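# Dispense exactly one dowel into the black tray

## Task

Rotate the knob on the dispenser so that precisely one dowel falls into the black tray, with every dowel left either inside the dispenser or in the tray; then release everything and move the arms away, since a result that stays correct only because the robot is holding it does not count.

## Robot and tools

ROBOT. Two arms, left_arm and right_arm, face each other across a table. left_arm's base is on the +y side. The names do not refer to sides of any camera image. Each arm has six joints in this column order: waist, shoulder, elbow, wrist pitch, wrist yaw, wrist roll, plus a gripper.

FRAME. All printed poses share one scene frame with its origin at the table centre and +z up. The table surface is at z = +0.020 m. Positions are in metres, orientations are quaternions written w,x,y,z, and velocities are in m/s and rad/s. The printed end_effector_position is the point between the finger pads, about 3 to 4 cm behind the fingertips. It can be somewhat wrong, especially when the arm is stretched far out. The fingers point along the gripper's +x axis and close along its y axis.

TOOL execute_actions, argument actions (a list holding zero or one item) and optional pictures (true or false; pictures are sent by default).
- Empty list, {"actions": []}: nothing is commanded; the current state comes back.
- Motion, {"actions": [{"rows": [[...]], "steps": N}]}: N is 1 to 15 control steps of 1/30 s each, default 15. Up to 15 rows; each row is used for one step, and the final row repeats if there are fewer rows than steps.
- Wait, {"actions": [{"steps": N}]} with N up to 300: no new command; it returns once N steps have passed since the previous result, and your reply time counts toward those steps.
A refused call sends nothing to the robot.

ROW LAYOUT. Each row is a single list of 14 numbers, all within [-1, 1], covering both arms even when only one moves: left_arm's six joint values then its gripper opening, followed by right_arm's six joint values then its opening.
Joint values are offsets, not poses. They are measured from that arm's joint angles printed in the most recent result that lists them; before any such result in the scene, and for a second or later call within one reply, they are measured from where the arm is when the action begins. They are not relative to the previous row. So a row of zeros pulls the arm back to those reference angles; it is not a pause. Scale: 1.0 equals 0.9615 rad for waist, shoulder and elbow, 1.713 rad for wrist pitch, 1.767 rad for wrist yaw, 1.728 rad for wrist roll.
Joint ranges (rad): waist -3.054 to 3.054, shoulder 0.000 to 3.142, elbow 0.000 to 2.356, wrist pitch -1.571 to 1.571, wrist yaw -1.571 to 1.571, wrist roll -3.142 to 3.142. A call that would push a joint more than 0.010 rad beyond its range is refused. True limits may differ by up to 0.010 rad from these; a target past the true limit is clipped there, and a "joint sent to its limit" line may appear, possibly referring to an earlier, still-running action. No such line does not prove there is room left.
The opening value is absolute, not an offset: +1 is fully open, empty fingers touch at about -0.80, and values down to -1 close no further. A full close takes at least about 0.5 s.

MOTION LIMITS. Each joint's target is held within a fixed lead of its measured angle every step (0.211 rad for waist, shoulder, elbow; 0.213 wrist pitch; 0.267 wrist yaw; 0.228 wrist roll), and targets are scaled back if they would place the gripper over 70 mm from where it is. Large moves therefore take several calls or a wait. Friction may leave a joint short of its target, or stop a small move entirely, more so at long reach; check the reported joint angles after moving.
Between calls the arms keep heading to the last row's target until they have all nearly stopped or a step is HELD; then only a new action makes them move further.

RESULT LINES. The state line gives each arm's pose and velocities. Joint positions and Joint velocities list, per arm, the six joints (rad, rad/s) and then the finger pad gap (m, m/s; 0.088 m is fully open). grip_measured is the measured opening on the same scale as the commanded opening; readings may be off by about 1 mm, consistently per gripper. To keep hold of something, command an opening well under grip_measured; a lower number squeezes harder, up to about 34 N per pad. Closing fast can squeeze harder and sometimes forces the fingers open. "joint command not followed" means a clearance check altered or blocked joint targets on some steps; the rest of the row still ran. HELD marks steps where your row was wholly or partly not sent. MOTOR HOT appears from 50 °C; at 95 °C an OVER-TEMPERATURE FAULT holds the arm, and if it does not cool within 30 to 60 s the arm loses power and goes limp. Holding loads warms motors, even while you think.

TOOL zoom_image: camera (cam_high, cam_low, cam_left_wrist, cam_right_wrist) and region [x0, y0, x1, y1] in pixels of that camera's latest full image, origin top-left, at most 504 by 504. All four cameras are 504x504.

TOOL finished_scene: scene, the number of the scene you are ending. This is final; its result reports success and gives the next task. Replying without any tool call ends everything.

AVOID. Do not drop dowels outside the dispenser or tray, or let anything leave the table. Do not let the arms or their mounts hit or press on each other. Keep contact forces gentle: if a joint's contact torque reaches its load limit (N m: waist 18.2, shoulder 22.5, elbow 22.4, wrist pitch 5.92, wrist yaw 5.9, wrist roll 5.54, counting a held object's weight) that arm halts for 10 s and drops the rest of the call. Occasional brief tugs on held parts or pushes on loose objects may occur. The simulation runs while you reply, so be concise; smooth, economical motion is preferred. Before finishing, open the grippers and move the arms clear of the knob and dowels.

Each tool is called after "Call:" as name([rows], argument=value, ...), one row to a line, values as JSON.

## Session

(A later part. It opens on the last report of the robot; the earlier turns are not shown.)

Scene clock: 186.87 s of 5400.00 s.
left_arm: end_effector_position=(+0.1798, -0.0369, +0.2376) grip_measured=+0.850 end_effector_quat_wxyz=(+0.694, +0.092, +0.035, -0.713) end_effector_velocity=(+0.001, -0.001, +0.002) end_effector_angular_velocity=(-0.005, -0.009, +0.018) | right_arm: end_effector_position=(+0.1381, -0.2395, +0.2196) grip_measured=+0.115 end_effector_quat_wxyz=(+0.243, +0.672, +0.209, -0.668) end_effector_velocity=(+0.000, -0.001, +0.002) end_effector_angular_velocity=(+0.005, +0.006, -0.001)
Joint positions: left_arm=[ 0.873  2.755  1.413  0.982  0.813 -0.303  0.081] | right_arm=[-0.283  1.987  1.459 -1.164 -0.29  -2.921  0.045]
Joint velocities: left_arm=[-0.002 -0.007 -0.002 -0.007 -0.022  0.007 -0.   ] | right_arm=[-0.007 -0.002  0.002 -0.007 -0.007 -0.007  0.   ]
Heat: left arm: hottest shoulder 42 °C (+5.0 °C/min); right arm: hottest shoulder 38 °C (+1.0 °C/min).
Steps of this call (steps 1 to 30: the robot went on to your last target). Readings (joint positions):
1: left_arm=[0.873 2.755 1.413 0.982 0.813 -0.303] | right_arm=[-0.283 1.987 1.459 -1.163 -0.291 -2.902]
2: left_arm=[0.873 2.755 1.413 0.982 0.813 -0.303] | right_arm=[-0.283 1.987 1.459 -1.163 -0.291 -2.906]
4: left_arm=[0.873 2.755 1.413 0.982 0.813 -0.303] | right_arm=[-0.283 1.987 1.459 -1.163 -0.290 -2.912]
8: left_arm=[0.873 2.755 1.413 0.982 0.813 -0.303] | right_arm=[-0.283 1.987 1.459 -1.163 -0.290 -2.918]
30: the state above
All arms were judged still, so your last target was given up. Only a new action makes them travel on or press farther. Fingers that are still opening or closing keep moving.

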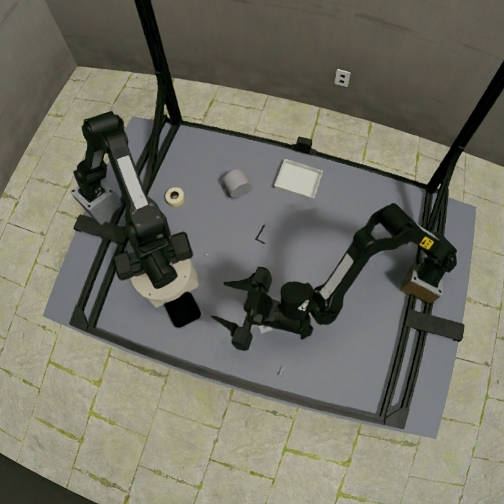

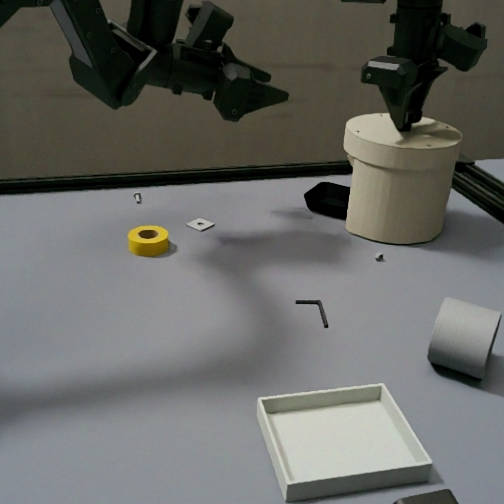

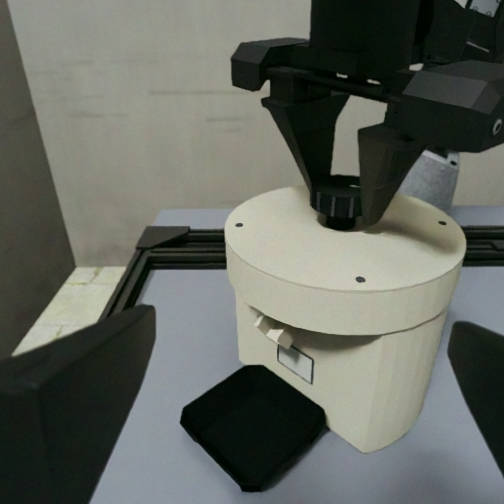

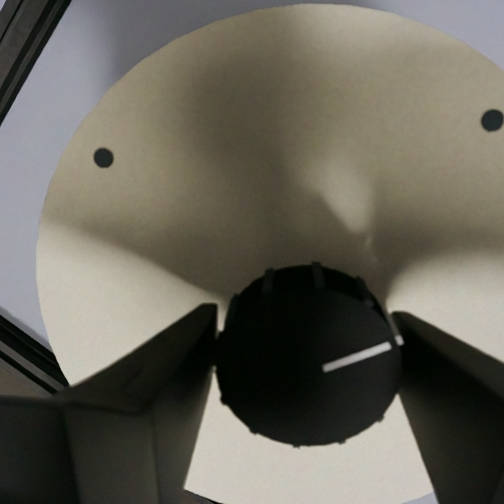

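Call:
execute_actions([
  {"rows":[[0,0,0,0,0,0,0.85,0,0,0,0,0,0,0.2],[0,0,0,0,0,0,0.85,0,0,0,0,0,0,0.5],[0,0,0,0,0,0,0.85,0,0,0,0,0,0,0.5],[0,0,0,0,0,0,0.85,0,0,0,0,0,0,0.5],[0,0,0,0,0,0,0.85,0,0,0,0,0,0,0.5],[0,0,0,0,0,0,0.85,0,0,0,0,0,0,0.5],[0,0,0,0,0,0,0.85,-0.022,0,0,0.004,-0.024,1,0.5]],"steps":15},
], pictures=false)

Call:
execute_actions([
  {"rows":[[0,0,0,0,0,0,0.85,0,0,0,0,0,1,0.5]],"steps":15},
], pictures=false)

Call:
execute_actions([
  {"rows":[[0,0,0,0,0,0,0.85,0,0,0,0,0,1,0.5]],"steps":15},
], pictures=false)

Call:
execute_actions([
  {"rows":[[0,0,0,0,0,0,0.85,0,0,0,0,0,1,0.5]],"steps":15},
], pictures=false)

Call:
execute_actions([
  {"steps":25},
])

Scene clock: 198.77 s of 5400.00 s.
left_arm: end_effector_position=(+0.1798, -0.0369, +0.2376) grip_measured=+0.850 end_effector_quat_wxyz=(+0.694, +0.092, +0.035, -0.713) end_effector_velocity=(+0.000, -0.000, -0.001) end_effector_angular_velocity=(+0.004, +0.011, +0.009) | right_arm: end_effector_position=(+0.1395, -0.2384, +0.2214) grip_measured=+0.483 end_effector_quat_wxyz=(-0.071, -0.704, -0.062, +0.704) end_effector_velocity=(-0.001, +0.001, +0.002) end_effector_angular_velocity=(+0.033, +0.002, -1.526)
Joint positions: left_arm=[ 0.873  2.755  1.413  0.982  0.813 -0.303  0.081] | right_arm=[-0.3    1.987  1.459 -1.159 -0.324 -2.474  0.063]
Joint velocities: left_arm=[-0.002 -0.002 -0.002 -0.007 -0.007 -0.007 -0.   ] | right_arm=[-0.012 -0.007 -0.007  0.007 -0.037  1.516  0.006]
Heat: left arm: hottest shoulder 43 °C (+6.1 °C/min); right arm: hottest shoulder 38 °C (+1.0 °C/min).
Steps of this call (steps 1 to 90: nothing new was sent; then 8.40 s passed at rest; steps 91 to 105: all 15 steps of this action). Readings (joint positions):
91: left_arm=[0.873 2.755 1.413 0.982 0.813 -0.303] | right_arm=[-0.284 1.987 1.459 -1.164 -0.291 -2.921]
92: left_arm=[0.873 2.755 1.413 0.982 0.813 -0.303] | right_arm=[-0.284 1.987 1.459 -1.164 -0.291 -2.921]
94: left_arm=[0.873 2.755 1.413 0.982 0.813 -0.303] | right_arm=[-0.284 1.987 1.459 -1.164 -0.291 -2.921]
98: left_arm=[0.873 2.755 1.413 0.982 0.813 -0.303] | right_arm=[-0.287 1.987 1.459 -1.163 -0.304 -2.825]
105: the state above

Scene clock: 199.27 s of 5400.00 s.
left_arm: end_effector_position=(+0.1798, -0.0369, +0.2376) grip_measured=+0.850 end_effector_quat_wxyz=(+0.694, +0.092, +0.035, -0.713) end_effector_velocity=(-0.003, -0.002, +0.000) end_effector_angular_velocity=(-0.003, +0.000, -0.001) | right_arm: end_effector_position=(+0.1396, -0.2385, +0.2215) grip_measured=+0.499 end_effector_quat_wxyz=(+0.193, -0.680, +0.201, +0.678) end_effector_velocity=(-0.002, -0.001, +0.002) end_effector_angular_velocity=(+0.004, -0.012, -1.505)
Joint positions: left_arm=[ 0.873  2.755  1.413  0.982  0.813 -0.303  0.081] | right_arm=[-0.3    1.987  1.459 -1.159 -0.324 -1.721  0.063]
Joint velocities: left_arm=[-0.007 -0.002 -0.002  0.007 -0.007 -0.007 -0.   ] | right_arm=[-0.002 -0.007 -0.002 -0.007 -0.007  1.502  0.001]
Heat: left arm: hottest shoulder 44 °C (+7.1 °C/min); right arm: hottest shoulder 38 °C (+1.0 °C/min).
Steps of this call (steps 1 to 15: all 15 steps of this action). Readings (joint positions):
1: left_arm=[0.873 2.755 1.413 0.982 0.813 -0.303] | right_arm=[-0.300 1.987 1.459 -1.159 -0.324 -2.424]
2: left_arm=[0.873 2.755 1.413 0.982 0.813 -0.303] | right_arm=[-0.300 1.987 1.459 -1.159 -0.324 -2.374]
4: left_arm=[0.873 2.755 1.413 0.982 0.813 -0.303] | right_arm=[-0.300 1.987 1.459 -1.159 -0.324 -2.273]
8: left_arm=[0.873 2.755 1.413 0.982 0.813 -0.303] | right_arm=[-0.300 1.987 1.459 -1.159 -0.324 -2.072]
15: the state above

Scene clock: 199.77 s of 5400.00 s.
left_arm: end_effector_position=(+0.1798, -0.0369, +0.2376) grip_measured=+0.850 end_effector_quat_wxyz=(+0.694, +0.092, +0.035, -0.713) end_effector_velocity=(-0.001, +0.000, -0.004) end_effector_angular_velocity=(+0.013, +0.031, -0.000) | right_arm: end_effector_position=(+0.1396, -0.2385, +0.2215) grip_measured=+0.500 end_effector_quat_wxyz=(+0.429, -0.562, +0.436, +0.557) end_effector_velocity=(+0.002, -0.000, +0.000) end_effector_angular_velocity=(+0.001, -0.029, -1.502)
Joint positions: left_arm=[ 0.873  2.755  1.413  0.982  0.813 -0.303  0.081] | right_arm=[-0.3    1.987  1.459 -1.159 -0.324 -0.968  0.063]
Joint velocities: left_arm=[-0.002  0.002 -0.002 -0.007  0.007 -0.022 -0.   ] | right_arm=[-0.002 -0.002 -0.002  0.007  0.007  1.502  0.   ]
Heat: left arm: hottest shoulder 44 °C (+7.0 °C/min); right arm: hottest shoulder 38 °C (+1.0 °C/min).
Steps of this call (steps 1 to 15: all 15 steps of this action). Readings (joint positions):
1: left_arm=[0.873 2.755 1.413 0.982 0.813 -0.303] | right_arm=[-0.300 1.987 1.459 -1.159 -0.324 -1.671]
2: left_arm=[0.873 2.755 1.413 0.982 0.813 -0.303] | right_arm=[-0.300 1.987 1.459 -1.159 -0.324 -1.621]
4: left_arm=[0.873 2.755 1.413 0.982 0.813 -0.303] | right_arm=[-0.300 1.987 1.459 -1.159 -0.324 -1.520]
8: left_arm=[0.873 2.755 1.413 0.982 0.813 -0.303] | right_arm=[-0.300 1.987 1.459 -1.159 -0.324 -1.320]
15: the state above

Scene clock: 200.27 s of 5400.00 s.
left_arm: end_effector_position=(+0.1798, -0.0369, +0.2376) grip_measured=+0.850 end_effector_quat_wxyz=(+0.694, +0.092, +0.035, -0.713) end_effector_velocity=(+0.002, -0.000, -0.000) end_effector_angular_velocity=(-0.002, +0.008, +0.022) | right_arm: end_effector_position=(+0.1396, -0.2385, +0.2215) grip_measured=+0.500 end_effector_quat_wxyz=(+0.606, -0.365, +0.610, +0.357) end_effector_velocity=(+0.002, -0.000, +0.000) end_effector_angular_velocity=(+0.001, -0.029, -1.516)
Joint positions: left_arm=[ 0.873  2.755  1.413  0.982  0.813 -0.303  0.081] | right_arm=[-0.3    1.987  1.459 -1.159 -0.324 -0.215  0.064]
Joint velocities: left_arm=[-0.002 -0.002 -0.002 -0.007 -0.022 -0.007 -0.   ] | right_arm=[-0.002 -0.002 -0.002  0.007  0.007  1.516 -0.   ]
Heat: left arm: hottest shoulder 44 °C (+7.1 °C/min); right arm: hottest shoulder 38 °C (+1.0 °C/min).
Steps of this call (steps 1 to 15: all 15 steps of this action). Readings (joint positions):
1: left_arm=[0.873 2.755 1.413 0.982 0.813 -0.303] | right_arm=[-0.300 1.987 1.459 -1.159 -0.324 -0.918]
2: left_arm=[0.873 2.755 1.413 0.982 0.813 -0.303] | right_arm=[-0.300 1.987 1.459 -1.159 -0.324 -0.867]
4: left_arm=[0.873 2.755 1.413 0.982 0.813 -0.303] | right_arm=[-0.300 1.987 1.459 -1.159 -0.324 -0.767]
8: left_arm=[0.873 2.755 1.413 0.982 0.813 -0.303] | right_arm=[-0.300 1.987 1.459 -1.159 -0.324 -0.566]
15: the state above

Scene clock: 201.10 s of 5400.00 s.
left_arm: end_effector_position=(+0.1797, -0.0370, +0.2378) grip_measured=+0.850 end_effector_quat_wxyz=(+0.694, +0.092, +0.034, -0.713) end_effector_velocity=(-0.000, -0.001, +0.001) end_effector_angular_velocity=(+0.000, +0.007, +0.007) | right_arm: end_effector_position=(+0.1396, -0.2384, +0.2215) grip_measured=+0.500 end_effector_quat_wxyz=(+0.706, -0.046, +0.706, +0.038) end_effector_velocity=(+0.000, +0.001, +0.002) end_effector_angular_velocity=(+0.014, -0.004, -0.123)
Joint positions: left_arm=[ 0.873  2.755  1.413  0.982  0.813 -0.303  0.081] | right_arm=[-0.3    1.987  1.459 -1.159 -0.324  0.738  0.064]
Joint velocities: left_arm=[-0.002 -0.002  0.002 -0.007 -0.007 -0.007 -0.   ] | right_arm=[-0.002 -0.007 -0.002  0.007 -0.007  0.125 -0.   ]
Heat: left arm: hottest shoulder 44 °C (+7.1 °C/min); right arm: hottest shoulder 38 °C (+1.0 °C/min).
Steps of this call (steps 1 to 25: the robot went on to your last target). Readings (joint positions):
1: left_arm=[0.873 2.755 1.413 0.982 0.813 -0.303] | right_arm=[-0.300 1.987 1.459 -1.159 -0.324 -0.165]
2: left_arm=[0.873 2.755 1.413 0.982 0.813 -0.303] | right_arm=[-0.300 1.987 1.459 -1.159 -0.324 -0.114]
4: left_arm=[0.873 2.755 1.413 0.982 0.813 -0.303] | right_arm=[-0.300 1.987 1.459 -1.159 -0.324 -0.014]
8: left_arm=[0.873 2.755 1.413 0.982 0.813 -0.303] | right_arm=[-0.300 1.987 1.459 -1.159 -0.324 0.187]
25: the state above

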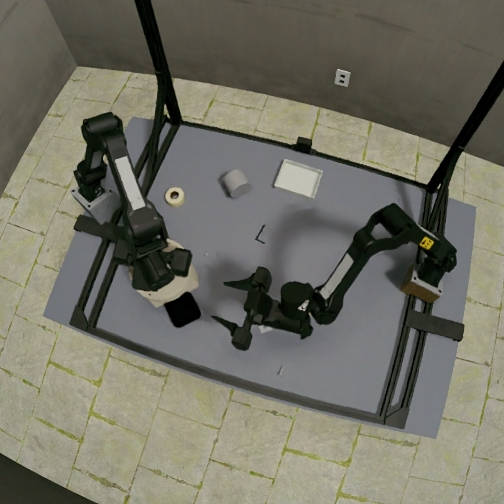

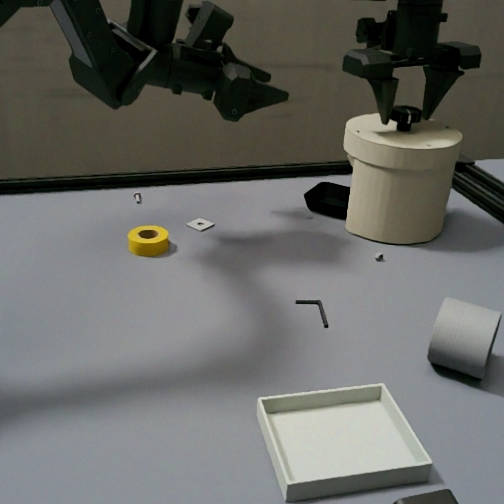

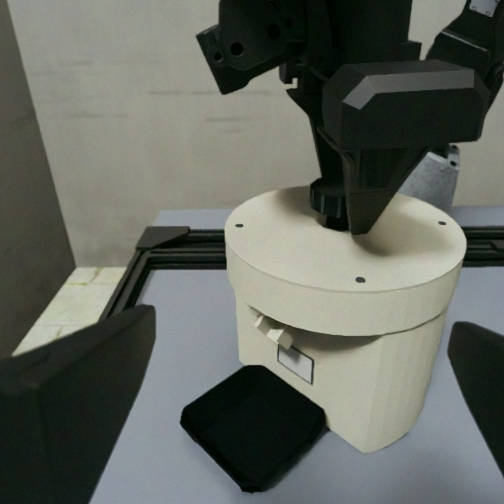

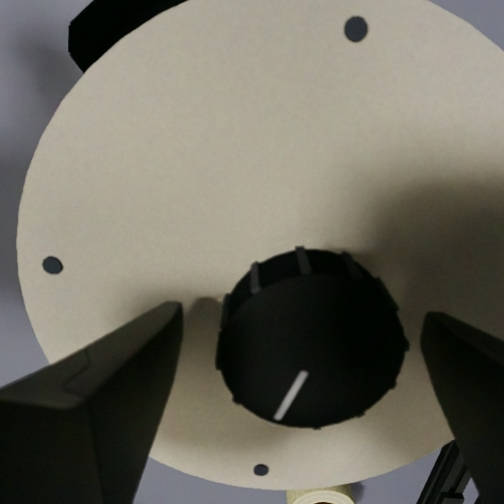

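Call:
execute_actions([
  {"rows":[[0,0,0,0,0,0,0.85,0,0,0,0,0,0.005,0.4],[0,0,0,0,0,0,0.85,0,0,0,0,0,0.005,0.3],[0,0,0,0,0,0,0.85,0,0,0,0,0,0.005,0.2],[0,0,0,0,0,0,0.85,0,0,0,0,0,0.005,0.15],[0,0,0,0,0,0,0.85,0,0,0,0,0,0.005,0.1],[0,0,0,0,0,0,0.85,0,0,0,0,0,0.005,0.05],[0,0,0,0,0,0,0.85,0,0,0,0,0,0.005,0],[0,0,0,0,0,0,0.85,0,0,0,0,0,0.005,-0.05],[0,0,0,0,0,0,0.85,0,0,0,0,0,0.005,-0.1],[0,0,0,0,0,0,0.85,0,0,0,0,0,0.005,-0.2]],"steps":15},
], pictures=false)

Call:
execute_actions([
  {"rows":[[0,0,0,0,0,0,0.85,0,0,0,0,0,-0.015,-0.2],[0,0,0,0,0,0,0.85,0,0,0,0,0,-0.03,-0.2],[0,0,0,0,0,0,0.85,0,0,0,0,0,-0.045,-0.2],[0,0,0,0,0,0,0.85,0,0,0,0,0,-0.06,-0.2],[0,0,0,0,0,0,0.85,0,0,0,0,0,-0.075,-0.2],[0,0,0,0,0,0,0.85,0,0,0,0,0,-0.09,-0.2],[0,0,0,0,0,0,0.85,0,0,0,0,0,-0.105,-0.2],[0,0,0,0,0,0,0.85,0,0,0,0,0,-0.12,-0.2],[0,0,0,0,0,0,0.85,0,0,0,0,0,-0.135,-0.2],[0,0,0,0,0,0,0.85,0,0,0,0,0,-0.15,-0.2]],"steps":15},
], pictures=false)

Call:
execute_actions([
  {"steps":30},
])

Scene clock: 210.53 s of 5400.00 s.
left_arm: end_effector_position=(+0.1798, -0.0369, +0.2380) grip_measured=+0.850 end_effector_quat_wxyz=(+0.694, +0.092, +0.034, -0.713) end_effector_velocity=(-0.002, -0.000, -0.002) end_effector_angular_velocity=(+0.009, +0.027, -0.002) | right_arm: end_effector_position=(+0.1397, -0.2386, +0.2215) grip_measured=+0.106 end_effector_quat_wxyz=(+0.706, -0.041, +0.706, +0.032) end_effector_velocity=(+0.000, -0.003, -0.001) end_effector_angular_velocity=(-0.013, +0.002, +0.016)
Joint positions: left_arm=[ 0.874  2.755  1.413  0.982  0.813 -0.303  0.081] | right_arm=[-0.3    1.987  1.459 -1.159 -0.323  0.753  0.044]
Joint velocities: left_arm=[-0.002 -0.002 -0.002 -0.007  0.007 -0.022 -0.   ] | right_arm=[-0.002  0.002 -0.002 -0.007  0.007 -0.022  0.   ]
Heat: left arm: hottest shoulder 45 °C (+8.1 °C/min); right arm: hottest shoulder 38 °C (+1.0 °C/min).
Steps of this call (steps 1 to 30: the robot went on to your last target; steps 31 to 90: nothing new was sent; then 5.93 s passed at rest; steps 91 to 105: all 15 steps of this action). Readings (joint positions):
91: left_arm=[0.874 2.755 1.413 0.982 0.813 -0.303] | right_arm=[-0.300 1.987 1.459 -1.159 -0.324 0.755]
92: left_arm=[0.874 2.755 1.413 0.982 0.813 -0.303] | right_arm=[-0.300 1.987 1.459 -1.159 -0.324 0.755]
94: left_arm=[0.874 2.755 1.413 0.982 0.813 -0.303] | right_arm=[-0.300 1.987 1.459 -1.159 -0.324 0.755]
98: left_arm=[0.874 2.755 1.413 0.982 0.813 -0.303] | right_arm=[-0.300 1.987 1.459 -1.159 -0.324 0.753]
105: the state above

Scene clock: 211.03 s of 5400.00 s.
left_arm: end_effector_position=(+0.1798, -0.0369, +0.2380) grip_measured=+0.850 end_effector_quat_wxyz=(+0.694, +0.092, +0.034, -0.713) end_effector_velocity=(+0.000, -0.000, -0.001) end_effector_angular_velocity=(-0.003, +0.004, +0.005) | right_arm: end_effector_position=(+0.1395, -0.2389, +0.2211) grip_measured=+0.106 end_effector_quat_wxyz=(+0.698, -0.125, +0.697, +0.111) end_effector_velocity=(-0.000, -0.004, -0.002) end_effector_angular_velocity=(-0.017, +0.009, +0.205)
Joint positions: left_arm=[ 0.874  2.755  1.413  0.982  0.813 -0.303  0.081] | right_arm=[-0.297  1.987  1.459 -1.16  -0.316  0.525  0.044]
Joint velocities: left_arm=[-0.002  0.002 -0.002  0.007 -0.007 -0.007 -0.   ] | right_arm=[-0.002  0.002 -0.007 -0.007  0.007 -0.212 -0.   ]
Heat: left arm: hottest shoulder 45 °C (+8.1 °C/min); right arm: hottest shoulder 38 °C (+1.0 °C/min).
Steps of this call (steps 1 to 15: all 15 steps of this action). Readings (joint positions):
1: left_arm=[0.874 2.755 1.413 0.982 0.813 -0.303] | right_arm=[-0.300 1.987 1.459 -1.159 -0.323 0.751]
2: left_arm=[0.874 2.755 1.413 0.982 0.813 -0.303] | right_arm=[-0.300 1.987 1.459 -1.160 -0.323 0.742]
4: left_arm=[0.874 2.755 1.413 0.982 0.813 -0.303] | right_arm=[-0.300 1.987 1.459 -1.160 -0.322 0.714]
8: left_arm=[0.874 2.755 1.413 0.982 0.813 -0.303] | right_arm=[-0.299 1.987 1.459 -1.160 -0.320 0.633]
15: the state above

Scene clock: 212.03 s of 5400.00 s.
left_arm: end_effector_position=(+0.1798, -0.0369, +0.2380) grip_measured=+0.850 end_effector_quat_wxyz=(+0.694, +0.092, +0.034, -0.713) end_effector_velocity=(+0.002, -0.001, -0.000) end_effector_angular_velocity=(-0.008, +0.002, +0.018) | right_arm: end_effector_position=(+0.1395, -0.2389, +0.2211) grip_measured=+0.106 end_effector_quat_wxyz=(+0.696, -0.133, +0.695, +0.119) end_effector_velocity=(-0.004, -0.004, +0.001) end_effector_angular_velocity=(-0.010, +0.019, -0.017)
Joint positions: left_arm=[ 0.874  2.755  1.413  0.982  0.813 -0.303  0.081] | right_arm=[-0.297  1.987  1.459 -1.16  -0.316  0.5    0.044]
Joint velocities: left_arm=[-0.002  0.002 -0.002  0.007 -0.022 -0.007 -0.   ] | right_arm=[-0.002 -0.002 -0.002 -0.022 -0.007  0.007 -0.   ]
Heat: left arm: hottest shoulder 45 °C (+8.1 °C/min); right arm: hottest shoulder 38 °C (+1.0 °C/min).
Steps of this call (steps 1 to 30: the robot went on to your last target). Readings (joint positions):
1: left_arm=[0.874 2.755 1.413 0.982 0.813 -0.303] | right_arm=[-0.297 1.987 1.459 -1.160 -0.316 0.519]
2: left_arm=[0.874 2.755 1.413 0.982 0.813 -0.303] | right_arm=[-0.297 1.987 1.459 -1.160 -0.316 0.515]
4: left_arm=[0.874 2.755 1.413 0.982 0.813 -0.303] | right_arm=[-0.297 1.987 1.459 -1.160 -0.316 0.510]
8: left_arm=[0.874 2.755 1.413 0.982 0.813 -0.303] | right_arm=[-0.297 1.987 1.459 -1.160 -0.316 0.504]
30: the state above
All arms were judged still, so your last target was given up. Only a new action makes them travel on or press farther. Fingers that are still opening or closing keep moving.

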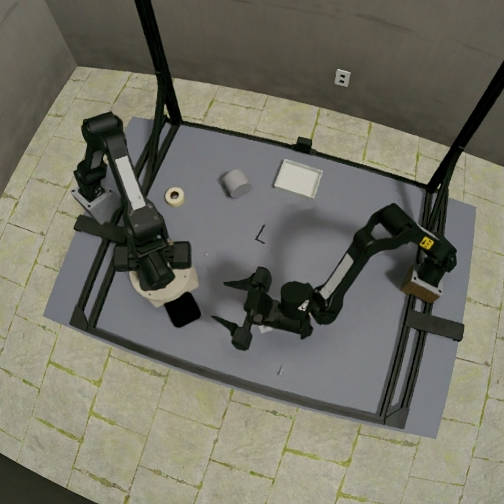

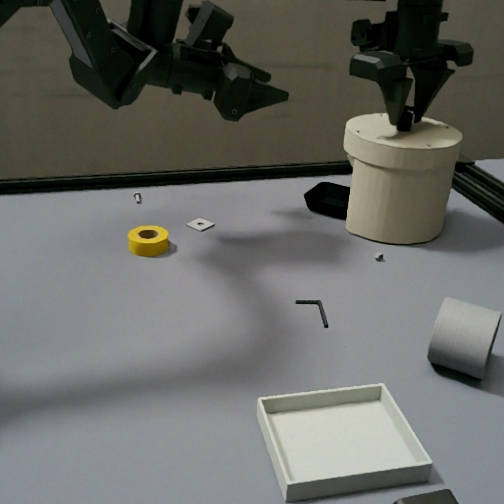

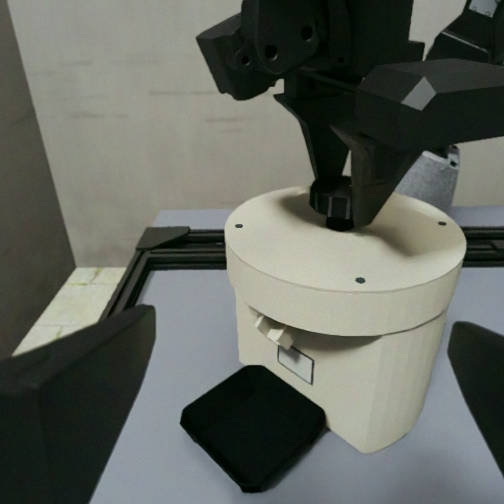

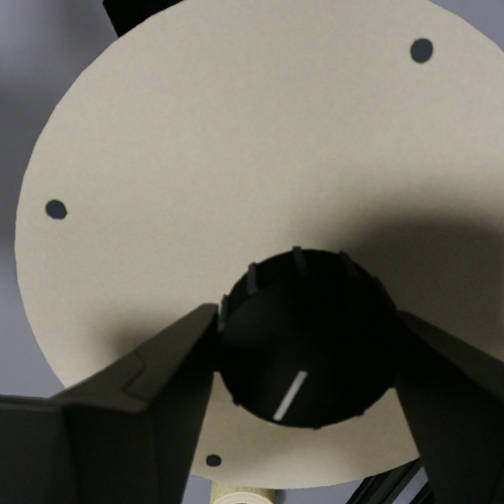

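Call:
execute_actions([
  {"rows":[[0,-1,0,0,0,0,0.85,0,0,0,0,0,-0.03,-0.2],[0,-1,0,0,0,0,0.85,0,0,0,0,0,-0.05,-0.2],[0,-1,0,0,0,0,0.85,0,0,0,0,0,-0.07,-0.2],[0,-1,0,0,0,0,0.85,0,0,0,0,0,-0.09,-0.2],[0,-1,0,0,0,0,0.85,0,0,0,0,0,-0.11,-0.2],[0,-1,-0.2,0,0,0,0.85,0,0,0,0,0,-0.13,-0.2],[0,-1,-0.6,0,0,0,0.85,0,0,0,0,0,-0.15,-0.2]],"steps":15},
], pictures=false)

Call:
execute_actions([
  {"steps":30},
])

Scene clock: 217.40 s of 5400.00 s.
left_arm: end_effector_position=(+0.0592, +0.0191, +0.3490) grip_measured=+0.850 end_effector_quat_wxyz=(+0.678, +0.093, -0.046, -0.728) end_effector_velocity=(-0.274, +0.237, +0.052) end_effector_angular_velocity=(-0.031, -0.030, -0.029) | right_arm: end_effector_position=(+0.1395, -0.2392, +0.2208) grip_measured=+0.106 end_effector_quat_wxyz=(+0.676, -0.220, +0.674, +0.201) end_effector_velocity=(-0.002, -0.001, +0.002) end_effector_angular_velocity=(+0.003, +0.010, +0.121)
Joint positions: left_arm=[ 0.874  2.181  1.004  0.983  0.809 -0.303  0.081] | right_arm=[-0.295  1.987  1.459 -1.161 -0.309  0.258  0.044]
Joint velocities: left_arm=[-0.002 -1.385 -1.321 -0.007  0.007 -0.007 -0.   ] | right_arm=[-0.002 -0.007 -0.002 -0.007 -0.007 -0.125 -0.   ]
Heat: left arm: hottest shoulder 45 °C (+7.0 °C/min); right arm: hottest shoulder 38 °C (+1.0 °C/min).
Steps of this call (steps 1 to 90: nothing new was sent; then 1.87 s passed at rest; steps 91 to 105: all 15 steps of this action). Readings (joint positions):
91: left_arm=[0.874 2.741 1.413 0.978 0.813 -0.303] | right_arm=[-0.298 1.987 1.459 -1.160 -0.317 0.492]
92: left_arm=[0.874 2.728 1.410 0.973 0.813 -0.303] | right_arm=[-0.297 1.987 1.459 -1.160 -0.316 0.477]
94: left_arm=[0.874 2.687 1.410 0.973 0.813 -0.303] | right_arm=[-0.297 1.987 1.459 -1.160 -0.315 0.433]
98: left_arm=[0.874 2.514 1.305 0.983 0.808 -0.303] | right_arm=[-0.295 1.987 1.459 -1.161 -0.311 0.326]
105: the state above

Scene clock: 218.40 s of 5400.00 s.
left_arm: end_effector_position=(-0.0329, +0.0668, +0.4232) grip_measured=+0.850 end_effector_quat_wxyz=(+0.644, +0.095, -0.154, -0.743) end_effector_velocity=(+0.004, -0.001, -0.002) end_effector_angular_velocity=(+0.001, +0.010, +0.024) | right_arm: end_effector_position=(+0.1396, -0.2393, +0.2208) grip_measured=+0.105 end_effector_quat_wxyz=(+0.674, -0.224, +0.673, +0.205) end_effector_velocity=(-0.000, -0.004, -0.001) end_effector_angular_velocity=(-0.013, +0.001, -0.014)
Joint positions: left_arm=[ 0.874  1.8    0.852  0.983  0.811 -0.303  0.081] | right_arm=[-0.295  1.987  1.459 -1.161 -0.309  0.245  0.044]
Joint velocities: left_arm=[-0.002 -0.002 -0.002 -0.022 -0.022  0.007 -0.   ] | right_arm=[-0.002 -0.002 -0.007 -0.007  0.007  0.007 -0.   ]
Heat: left arm: hottest shoulder 45 °C (+7.0 °C/min); right arm: hottest shoulder 38 °C (+1.0 °C/min).
Steps of this call (steps 1 to 30: the robot went on to your last target). Readings (joint positions):
1: left_arm=[0.874 2.135 0.966 0.983 0.810 -0.303] | right_arm=[-0.295 1.987 1.459 -1.161 -0.309 0.254]
2: left_arm=[0.874 2.092 0.935 0.982 0.811 -0.303] | right_arm=[-0.295 1.987 1.459 -1.161 -0.309 0.252]
4: left_arm=[0.874 2.007 0.895 0.980 0.811 -0.303] | right_arm=[-0.294 1.987 1.459 -1.161 -0.309 0.247]
8: left_arm=[0.874 1.861 0.875 0.987 0.811 -0.303] | right_arm=[-0.294 1.987 1.459 -1.161 -0.309 0.246]
30: the state above
All arms were judged still, so your last target was given up. Only a new action makes them travel on or press farther. Fingers that are still opening or closing keep moving.

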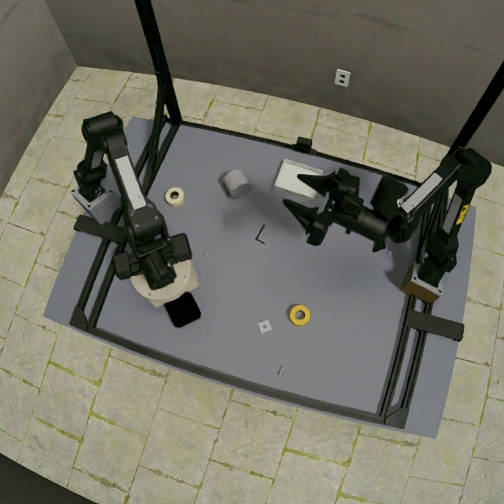

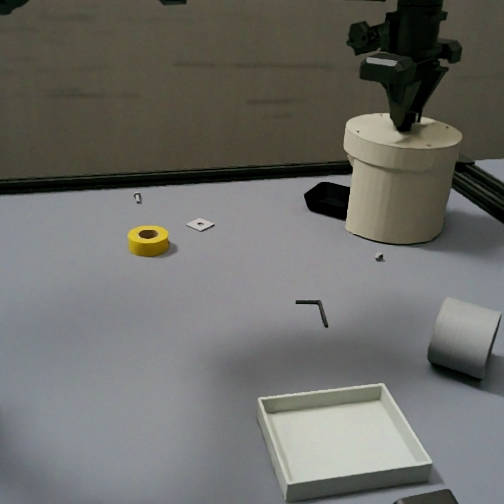

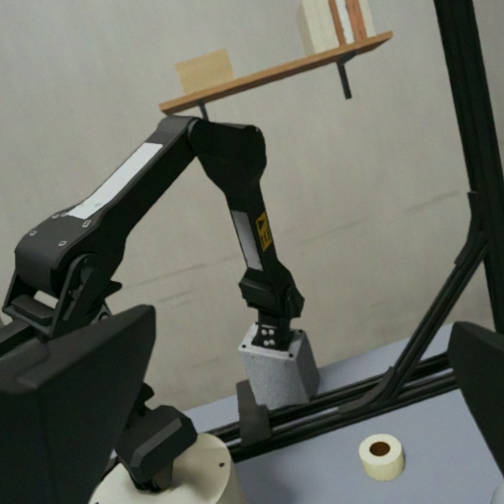

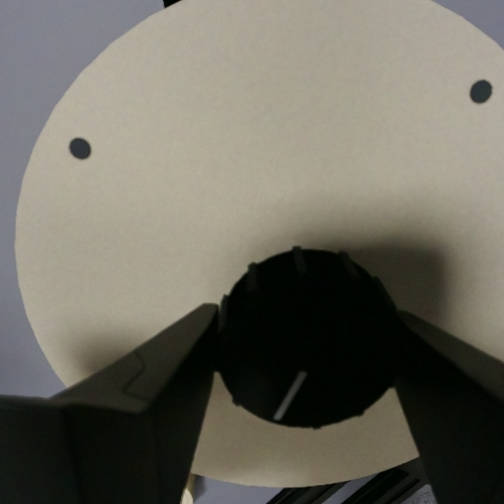

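Call:
execute_actions([
  {"rows":[[0,0,0,0,0,0,0.85,0,0,0,0,0,-0.03,-0.2],[0,0,0,0,0,0,0.85,0,0,0,0,0,-0.05,-0.2],[0,0,0,0,0,0,0.85,0,0,0,0,0,-0.07,-0.2],[0,0,0,0,0,0,0.85,0,0,0,0,0,-0.09,-0.2],[0,0,0,0,0,0,0.85,0,0,0,0,0,-0.11,-0.2],[0,0,0,0,0,0,0.85,0,0,0,0,0,-0.13,-0.2],[0,0,0,0,0,0,0.85,0,0,0,0,0,-0.15,-0.2]],"steps":15},
], pictures=false)

Call:
execute_actions([
  {"steps":30},
])

Call:
zoom_image(camera="cam_high", region=[130, 250, 230, 350])

Scene clock: 222.73 s of 5400.00 s.
left_arm: end_effector_position=(-0.0330, +0.0668, +0.4232) grip_measured=+0.850 end_effector_quat_wxyz=(+0.644, +0.095, -0.154, -0.743) end_effector_velocity=(-0.001, +0.000, +0.001) end_effector_angular_velocity=(-0.004, +0.018, -0.000) | right_arm: end_effector_position=(+0.1396, -0.2394, +0.2205) grip_measured=+0.105 end_effector_quat_wxyz=(+0.643, -0.306, +0.643, +0.282) end_effector_velocity=(-0.003, -0.006, +0.001) end_effector_angular_velocity=(-0.022, +0.012, +0.130)
Joint positions: left_arm=[ 0.874  1.799  0.852  0.983  0.811 -0.303  0.081] | right_arm=[-0.292  1.987  1.459 -1.161 -0.301  0.006  0.044]
Joint velocities: left_arm=[-0.002 -0.002 -0.002  0.007 -0.007 -0.022 -0.001] | right_arm=[-0.002 -0.007 -0.007 -0.022  0.007 -0.139 -0.   ]
Heat: left arm: hottest shoulder 43 °C (+5.0 °C/min); right arm: hottest shoulder 39 °C (+1.0 °C/min).
Steps of this call (steps 1 to 90: nothing new was sent; then 0.83 s passed at rest; steps 91 to 105: all 15 steps of this action). Readings (joint positions):
91: left_arm=[0.874 1.799 0.852 0.983 0.811 -0.303] | right_arm=[-0.295 1.987 1.459 -1.161 -0.309 0.237]
92: left_arm=[0.874 1.799 0.852 0.983 0.811 -0.303] | right_arm=[-0.295 1.987 1.459 -1.161 -0.309 0.224]
94: left_arm=[0.874 1.799 0.852 0.983 0.811 -0.303] | right_arm=[-0.294 1.987 1.459 -1.161 -0.307 0.182]
98: left_arm=[0.874 1.799 0.852 0.983 0.811 -0.303] | right_arm=[-0.292 1.987 1.459 -1.161 -0.304 0.074]
105: the state above

Scene clock: 223.73 s of 5400.00 s.
left_arm: end_effector_position=(-0.0330, +0.0668, +0.4232) grip_measured=+0.850 end_effector_quat_wxyz=(+0.644, +0.095, -0.154, -0.743) end_effector_velocity=(+0.000, -0.001, -0.004) end_effector_angular_velocity=(+0.015, +0.014, -0.003) | right_arm: end_effector_position=(+0.1396, -0.2393, +0.2206) grip_measured=+0.105 end_effector_quat_wxyz=(+0.641, -0.311, +0.640, +0.286) end_effector_velocity=(-0.002, -0.001, +0.000) end_effector_angular_velocity=(+0.000, +0.010, +0.003)
Joint positions: left_arm=[ 0.874  1.799  0.852  0.983  0.811 -0.303  0.081] | right_arm=[-0.292  1.987  1.459 -1.161 -0.301 -0.008  0.044]
Joint velocities: left_arm=[-0.002  0.002 -0.002 -0.007  0.007 -0.007 -0.   ] | right_arm=[-0.002 -0.002 -0.002 -0.007 -0.007 -0.007 -0.   ]
Heat: left arm: hottest shoulder 43 °C (+5.0 °C/min); right arm: hottest shoulder 39 °C (+1.0 °C/min).
Steps of this call (steps 1 to 30: the robot went on to your last target). Readings (joint positions):
1: left_arm=[0.874 1.799 0.852 0.983 0.811 -0.303] | right_arm=[-0.292 1.987 1.459 -1.161 -0.301 0.003]
2: left_arm=[0.874 1.799 0.852 0.983 0.811 -0.303] | right_arm=[-0.292 1.987 1.459 -1.161 -0.301 0.001]
4: left_arm=[0.874 1.799 0.852 0.983 0.811 -0.303] | right_arm=[-0.292 1.987 1.459 -1.161 -0.301 -0.002]
8: left_arm=[0.874 1.799 0.852 0.983 0.811 -0.303] | right_arm=[-0.292 1.987 1.459 -1.161 -0.301 -0.006]
30: the state above
All arms were judged still, so your last target was given up. Only a new action makes them travel on or press farther. Fingers that are still opening or closing keep moving.

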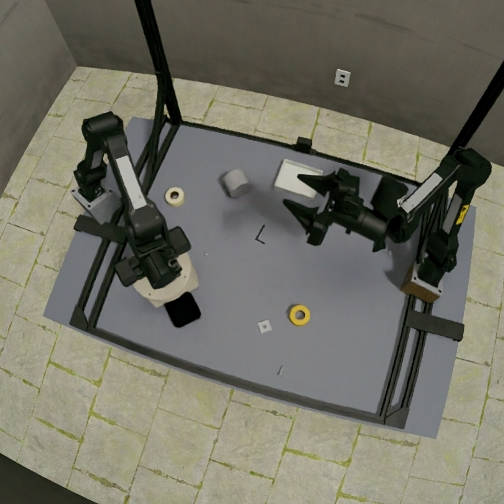

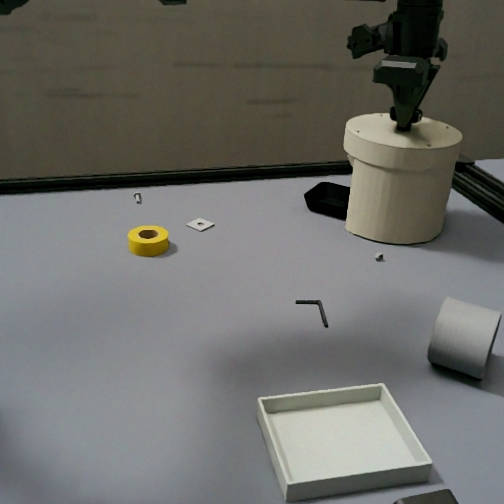

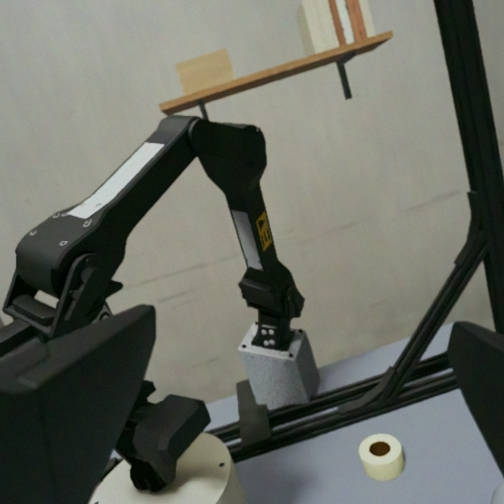

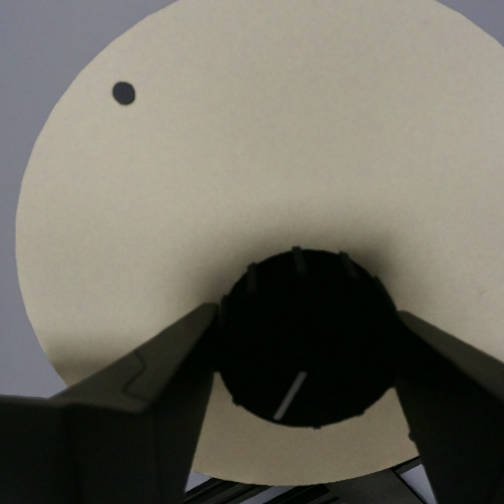

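Region (130, 250, 230, 350) of cam_high's 504x504 image, scaled by 5.040, with more detail than that image has.

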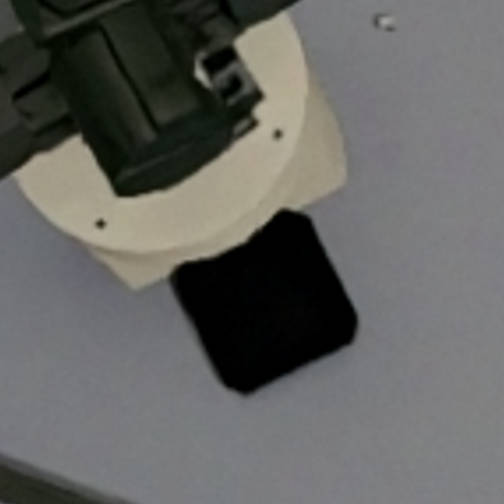

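Call:
execute_actions([
  {"rows":[[0,0,0,0,0,0,0.85,0,0,0,0,0,-0.03,-0.2],[0,0,0,0,0,0,0.85,0,0,0,0,0,-0.05,-0.2],[0,0,0,0,0,0,0.85,0,0,0,0,0,-0.07,-0.2],[0,0,0,0,0,0,0.85,0,0,0,0,0,-0.09,-0.2],[0,0,0,0,0,0,0.85,0,0,0,0,0,-0.11,-0.2],[0,0,0,0,0,0,0.85,0,0,0,0,0,-0.13,-0.2],[0,0,0,0,0,0,0.85,0,0,0,0,0,-0.15,-0.2]],"steps":15},
], pictures=false)

Call:
execute_actions([
  {"steps":30},
])

Call:
zoom_image(camera="cam_high", region=[130, 250, 230, 350])

Scene clock: 229.40 s of 5400.00 s.
left_arm: end_effector_position=(-0.0329, +0.0669, +0.4233) grip_measured=+0.850 end_effector_quat_wxyz=(+0.644, +0.095, -0.154, -0.743) end_effector_velocity=(-0.001, +0.000, +0.000) end_effector_angular_velocity=(+0.002, +0.024, +0.003) | right_arm: end_effector_position=(+0.1397, -0.2395, +0.2204) grip_measured=+0.104 end_effector_quat_wxyz=(+0.599, -0.390, +0.600, +0.360) end_effector_velocity=(-0.002, +0.001, +0.001) end_effector_angular_velocity=(-0.000, +0.012, +0.126)
Joint positions: left_arm=[ 0.875  1.799  0.852  0.983  0.811 -0.303  0.081] | right_arm=[-0.289  1.987  1.459 -1.16  -0.294 -0.25   0.044]
Joint velocities: left_arm=[-0.002 -0.007 -0.002 -0.007 -0.007 -0.022 -0.   ] | right_arm=[ 0.002 -0.002  0.002 -0.007 -0.007 -0.125 -0.   ]
Heat: left arm: hottest shoulder 41 °C (+2.0 °C/min); right arm: hottest shoulder 39 °C (+1.0 °C/min).
Steps of this call (steps 1 to 90: nothing new was sent; then 2.17 s passed at rest; steps 91 to 105: all 15 steps of this action). Readings (joint positions):
91: left_arm=[0.875 1.799 0.852 0.983 0.811 -0.303] | right_arm=[-0.292 1.987 1.459 -1.161 -0.302 -0.016]
92: left_arm=[0.875 1.799 0.852 0.983 0.811 -0.303] | right_arm=[-0.292 1.987 1.459 -1.161 -0.301 -0.031]
94: left_arm=[0.875 1.799 0.852 0.983 0.811 -0.303] | right_arm=[-0.291 1.987 1.459 -1.161 -0.299 -0.074]
98: left_arm=[0.875 1.799 0.852 0.983 0.811 -0.303] | right_arm=[-0.289 1.987 1.459 -1.160 -0.295 -0.182]
105: the state above

Scene clock: 230.40 s of 5400.00 s.
left_arm: end_effector_position=(-0.0330, +0.0670, +0.4234) grip_measured=+0.850 end_effector_quat_wxyz=(+0.644, +0.095, -0.155, -0.743) end_effector_velocity=(+0.004, -0.001, -0.002) end_effector_angular_velocity=(+0.004, +0.024, +0.023) | right_arm: end_effector_position=(+0.1397, -0.2395, +0.2204) grip_measured=+0.103 end_effector_quat_wxyz=(+0.596, -0.394, +0.597, +0.364) end_effector_velocity=(-0.001, +0.002, -0.000) end_effector_angular_velocity=(+0.009, +0.002, +0.027)
Joint positions: left_arm=[ 0.875  1.799  0.852  0.983  0.811 -0.303  0.081] | right_arm=[-0.289  1.987  1.459 -1.16  -0.294 -0.265  0.044]
Joint velocities: left_arm=[-0.002 -0.002 -0.002 -0.022 -0.022 -0.007 -0.   ] | right_arm=[ 0.002 -0.002 -0.002  0.007 -0.007 -0.022 -0.   ]
Heat: left arm: hottest shoulder 41 °C (+2.0 °C/min); right arm: hottest shoulder 39 °C (+1.0 °C/min).
Steps of this call (steps 1 to 30: the robot went on to your last target). Readings (joint positions):
1: left_arm=[0.875 1.799 0.852 0.983 0.811 -0.303] | right_arm=[-0.289 1.987 1.459 -1.160 -0.294 -0.253]
2: left_arm=[0.875 1.799 0.852 0.983 0.811 -0.303] | right_arm=[-0.289 1.987 1.459 -1.160 -0.294 -0.256]
4: left_arm=[0.875 1.799 0.852 0.983 0.811 -0.303] | right_arm=[-0.289 1.987 1.459 -1.160 -0.293 -0.259]
8: left_arm=[0.875 1.799 0.852 0.983 0.811 -0.303] | right_arm=[-0.289 1.987 1.459 -1.160 -0.293 -0.265]
30: the state above
All arms were judged still, so your last target was given up. Only a new action makes them travel on or press farther. Fingers that are still opening or closing keep moving.

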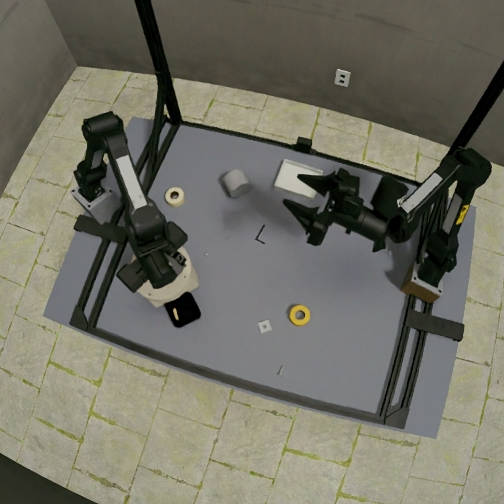

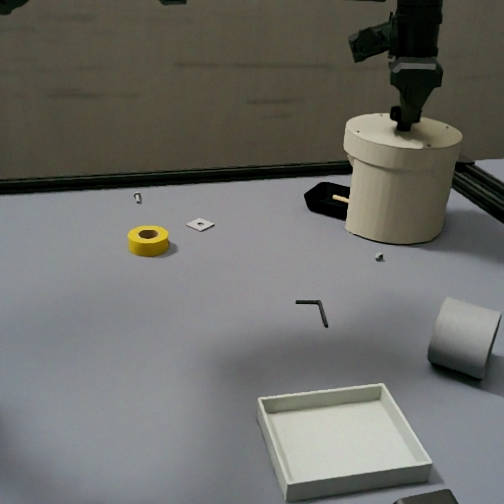

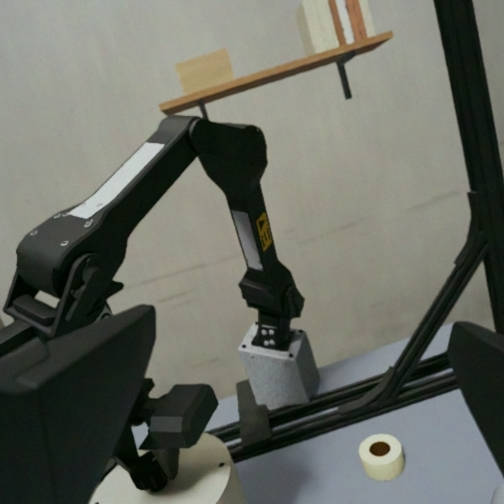

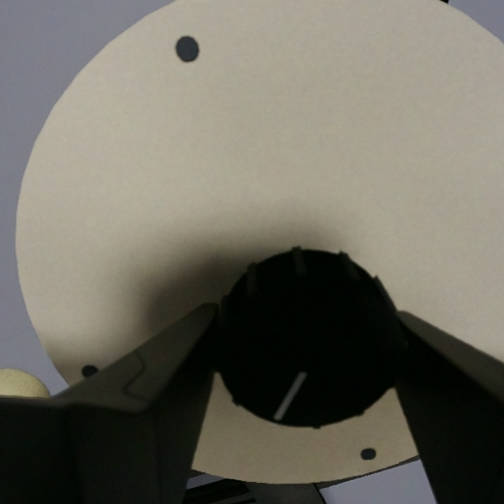

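Region (130, 250, 230, 350) of cam_high's 504x504 image, scaled by 5.040, with more detail than that image has.

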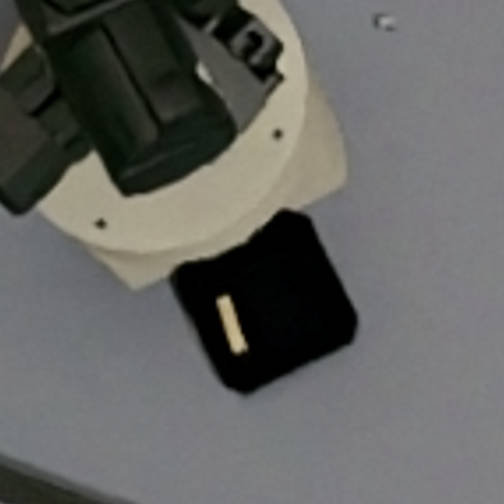

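Call:
execute_actions([
  {"rows":[[0,0,0,0,0,0,0.85,0,0,0,0,0,0,0.3],[0,0,0,0,0,0,0.85,0,0,0,0,0,0,1],[0,0,0,0,0,0,0.85,0,0,0,0,0,0,1],[0,0,0,0,0,0,0.85,0,0,0,0,0,0,1],[0,0,0,0,0,0,0.85,0,0,0,0,0,0,1],[0,0,0,0,0,0,0.85,0,0,0,0,0,0,1],[0,0,0,0,0,0,0.85,0,0,0,0,0,0,1],[0,0,0,0,0,0,0.85,0,0,0,0,0,0,1],[0,0,0,0,0,0,0.85,-0.03,0,0.1,-0.06,0,0,1],[0,0,0,0,0,0,0.85,-0.09,0,0.25,-0.15,0,0,1]],"steps":15},
], pictures=false)

Call:
execute_actions([
  {"rows":[[0,0,0,0,0,0,0.85,0,-0.4,0,0,0,0,1]],"steps":15},
])

Scene clock: 236.63 s of 5400.00 s.
left_arm: end_effector_position=(-0.0331, +0.0669, +0.4236) grip_measured=+0.850 end_effector_quat_wxyz=(+0.644, +0.095, -0.155, -0.743) end_effector_velocity=(+0.003, -0.000, +0.000) end_effector_angular_velocity=(+0.000, +0.013, +0.010) | right_arm: end_effector_position=(+0.1489, -0.2416, +0.2736) grip_measured=+0.962 end_effector_quat_wxyz=(+0.612, -0.368, +0.608, +0.347) end_effector_velocity=(+0.026, -0.019, +0.169) end_effector_angular_velocity=(+0.131, -0.096, -0.201)
Joint positions: left_arm=[ 0.875  1.799  0.852  0.984  0.811 -0.303  0.081] | right_arm=[-0.361  1.988  1.648 -1.36  -0.294 -0.265  0.086]
Joint velocities: left_arm=[ 0.002  0.002  0.002 -0.007 -0.007 -0.007 -0.   ] | right_arm=[-0.237 -0.081  0.486 -0.476  0.007  0.007  0.012]
Heat: left arm: hottest shoulder 40 °C (-1.0 °C/min); right arm: hottest shoulder 39 °C (+1.0 °C/min).
Steps of this call (steps 1 to 90: nothing new was sent; then 2.73 s passed at rest; steps 91 to 105: all 15 steps of this action). Readings (joint positions):
91: left_arm=[0.875 1.799 0.852 0.983 0.811 -0.303] | right_arm=[-0.289 1.986 1.459 -1.160 -0.294 -0.265]
92: left_arm=[0.875 1.799 0.852 0.983 0.811 -0.303] | right_arm=[-0.289 1.986 1.459 -1.160 -0.294 -0.265]
94: left_arm=[0.875 1.799 0.852 0.983 0.811 -0.303] | right_arm=[-0.289 1.986 1.459 -1.160 -0.294 -0.265]
98: left_arm=[0.875 1.799 0.852 0.984 0.811 -0.303] | right_arm=[-0.289 1.986 1.459 -1.160 -0.294 -0.265]
105: the state above

Scene clock: 237.13 s of 5400.00 s.
left_arm: end_effector_position=(-0.0331, +0.0669, +0.4236) grip_measured=+0.850 end_effector_quat_wxyz=(+0.644, +0.095, -0.155, -0.743) end_effector_velocity=(-0.003, +0.001, +0.002) end_effector_angular_velocity=(-0.014, -0.029, +0.000) | right_arm: end_effector_position=(+0.0958, -0.2439, +0.3832) grip_measured=+0.991 end_effector_quat_wxyz=(+0.702, -0.363, +0.457, +0.407) end_effector_velocity=(-0.001, +0.001, +0.002) end_effector_angular_velocity=(+0.004, -0.012, +0.038)
Joint positions: left_arm=[ 0.875  1.799  0.852  0.984  0.811 -0.303  0.081] | right_arm=[-0.363  1.621  1.652 -1.36  -0.294 -0.265  0.088]
Joint velocities: left_arm=[-0.002 -0.007 -0.002  0.007 -0.007  0.022  0.   ] | right_arm=[-0.002 -0.007 -0.002  0.007 -0.007 -0.037  0.   ]
Heat: left arm: hottest shoulder 39 °C (-2.0 °C/min); right arm: hottest shoulder 39 °C (+1.0 °C/min).
Steps of this call (steps 1 to 15: all 15 steps of this action). Readings (joint positions):
1: left_arm=[0.875 1.799 0.852 0.984 0.811 -0.303] | right_arm=[-0.366 1.959 1.653 -1.357 -0.294 -0.265]
2: left_arm=[0.875 1.799 0.852 0.984 0.811 -0.303] | right_arm=[-0.368 1.930 1.648 -1.359 -0.294 -0.265]
4: left_arm=[0.875 1.799 0.852 0.984 0.811 -0.303] | right_arm=[-0.366 1.854 1.645 -1.362 -0.294 -0.265]
8: left_arm=[0.875 1.799 0.852 0.984 0.811 -0.303] | right_arm=[-0.363 1.684 1.647 -1.360 -0.294 -0.265]
15: the state above

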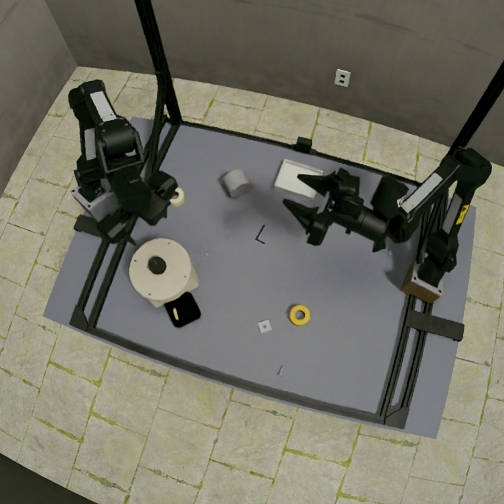

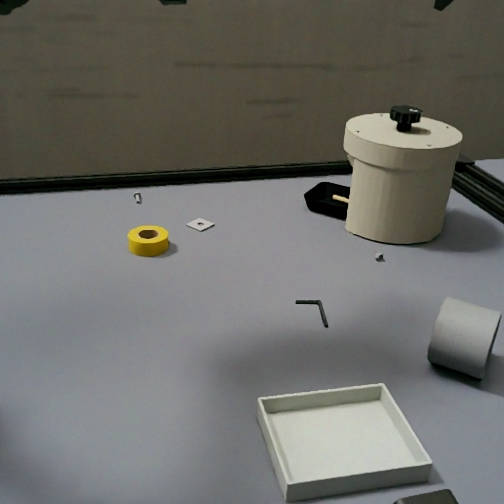

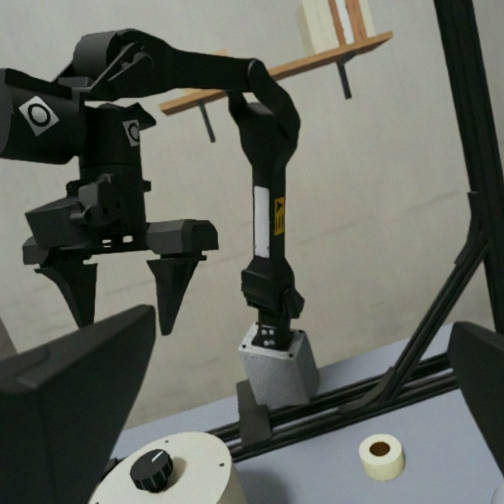

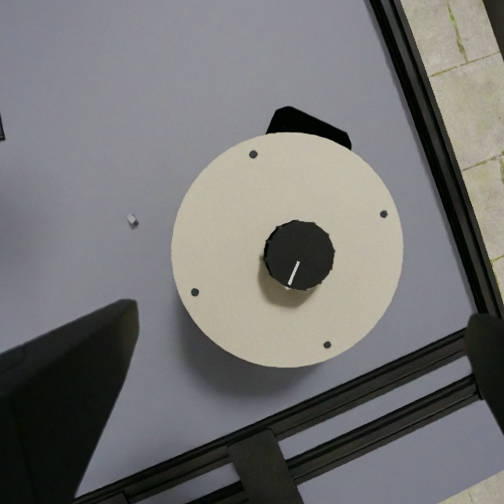

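Call:
finished_scene(scene=1)

The scene is finished: the task was done.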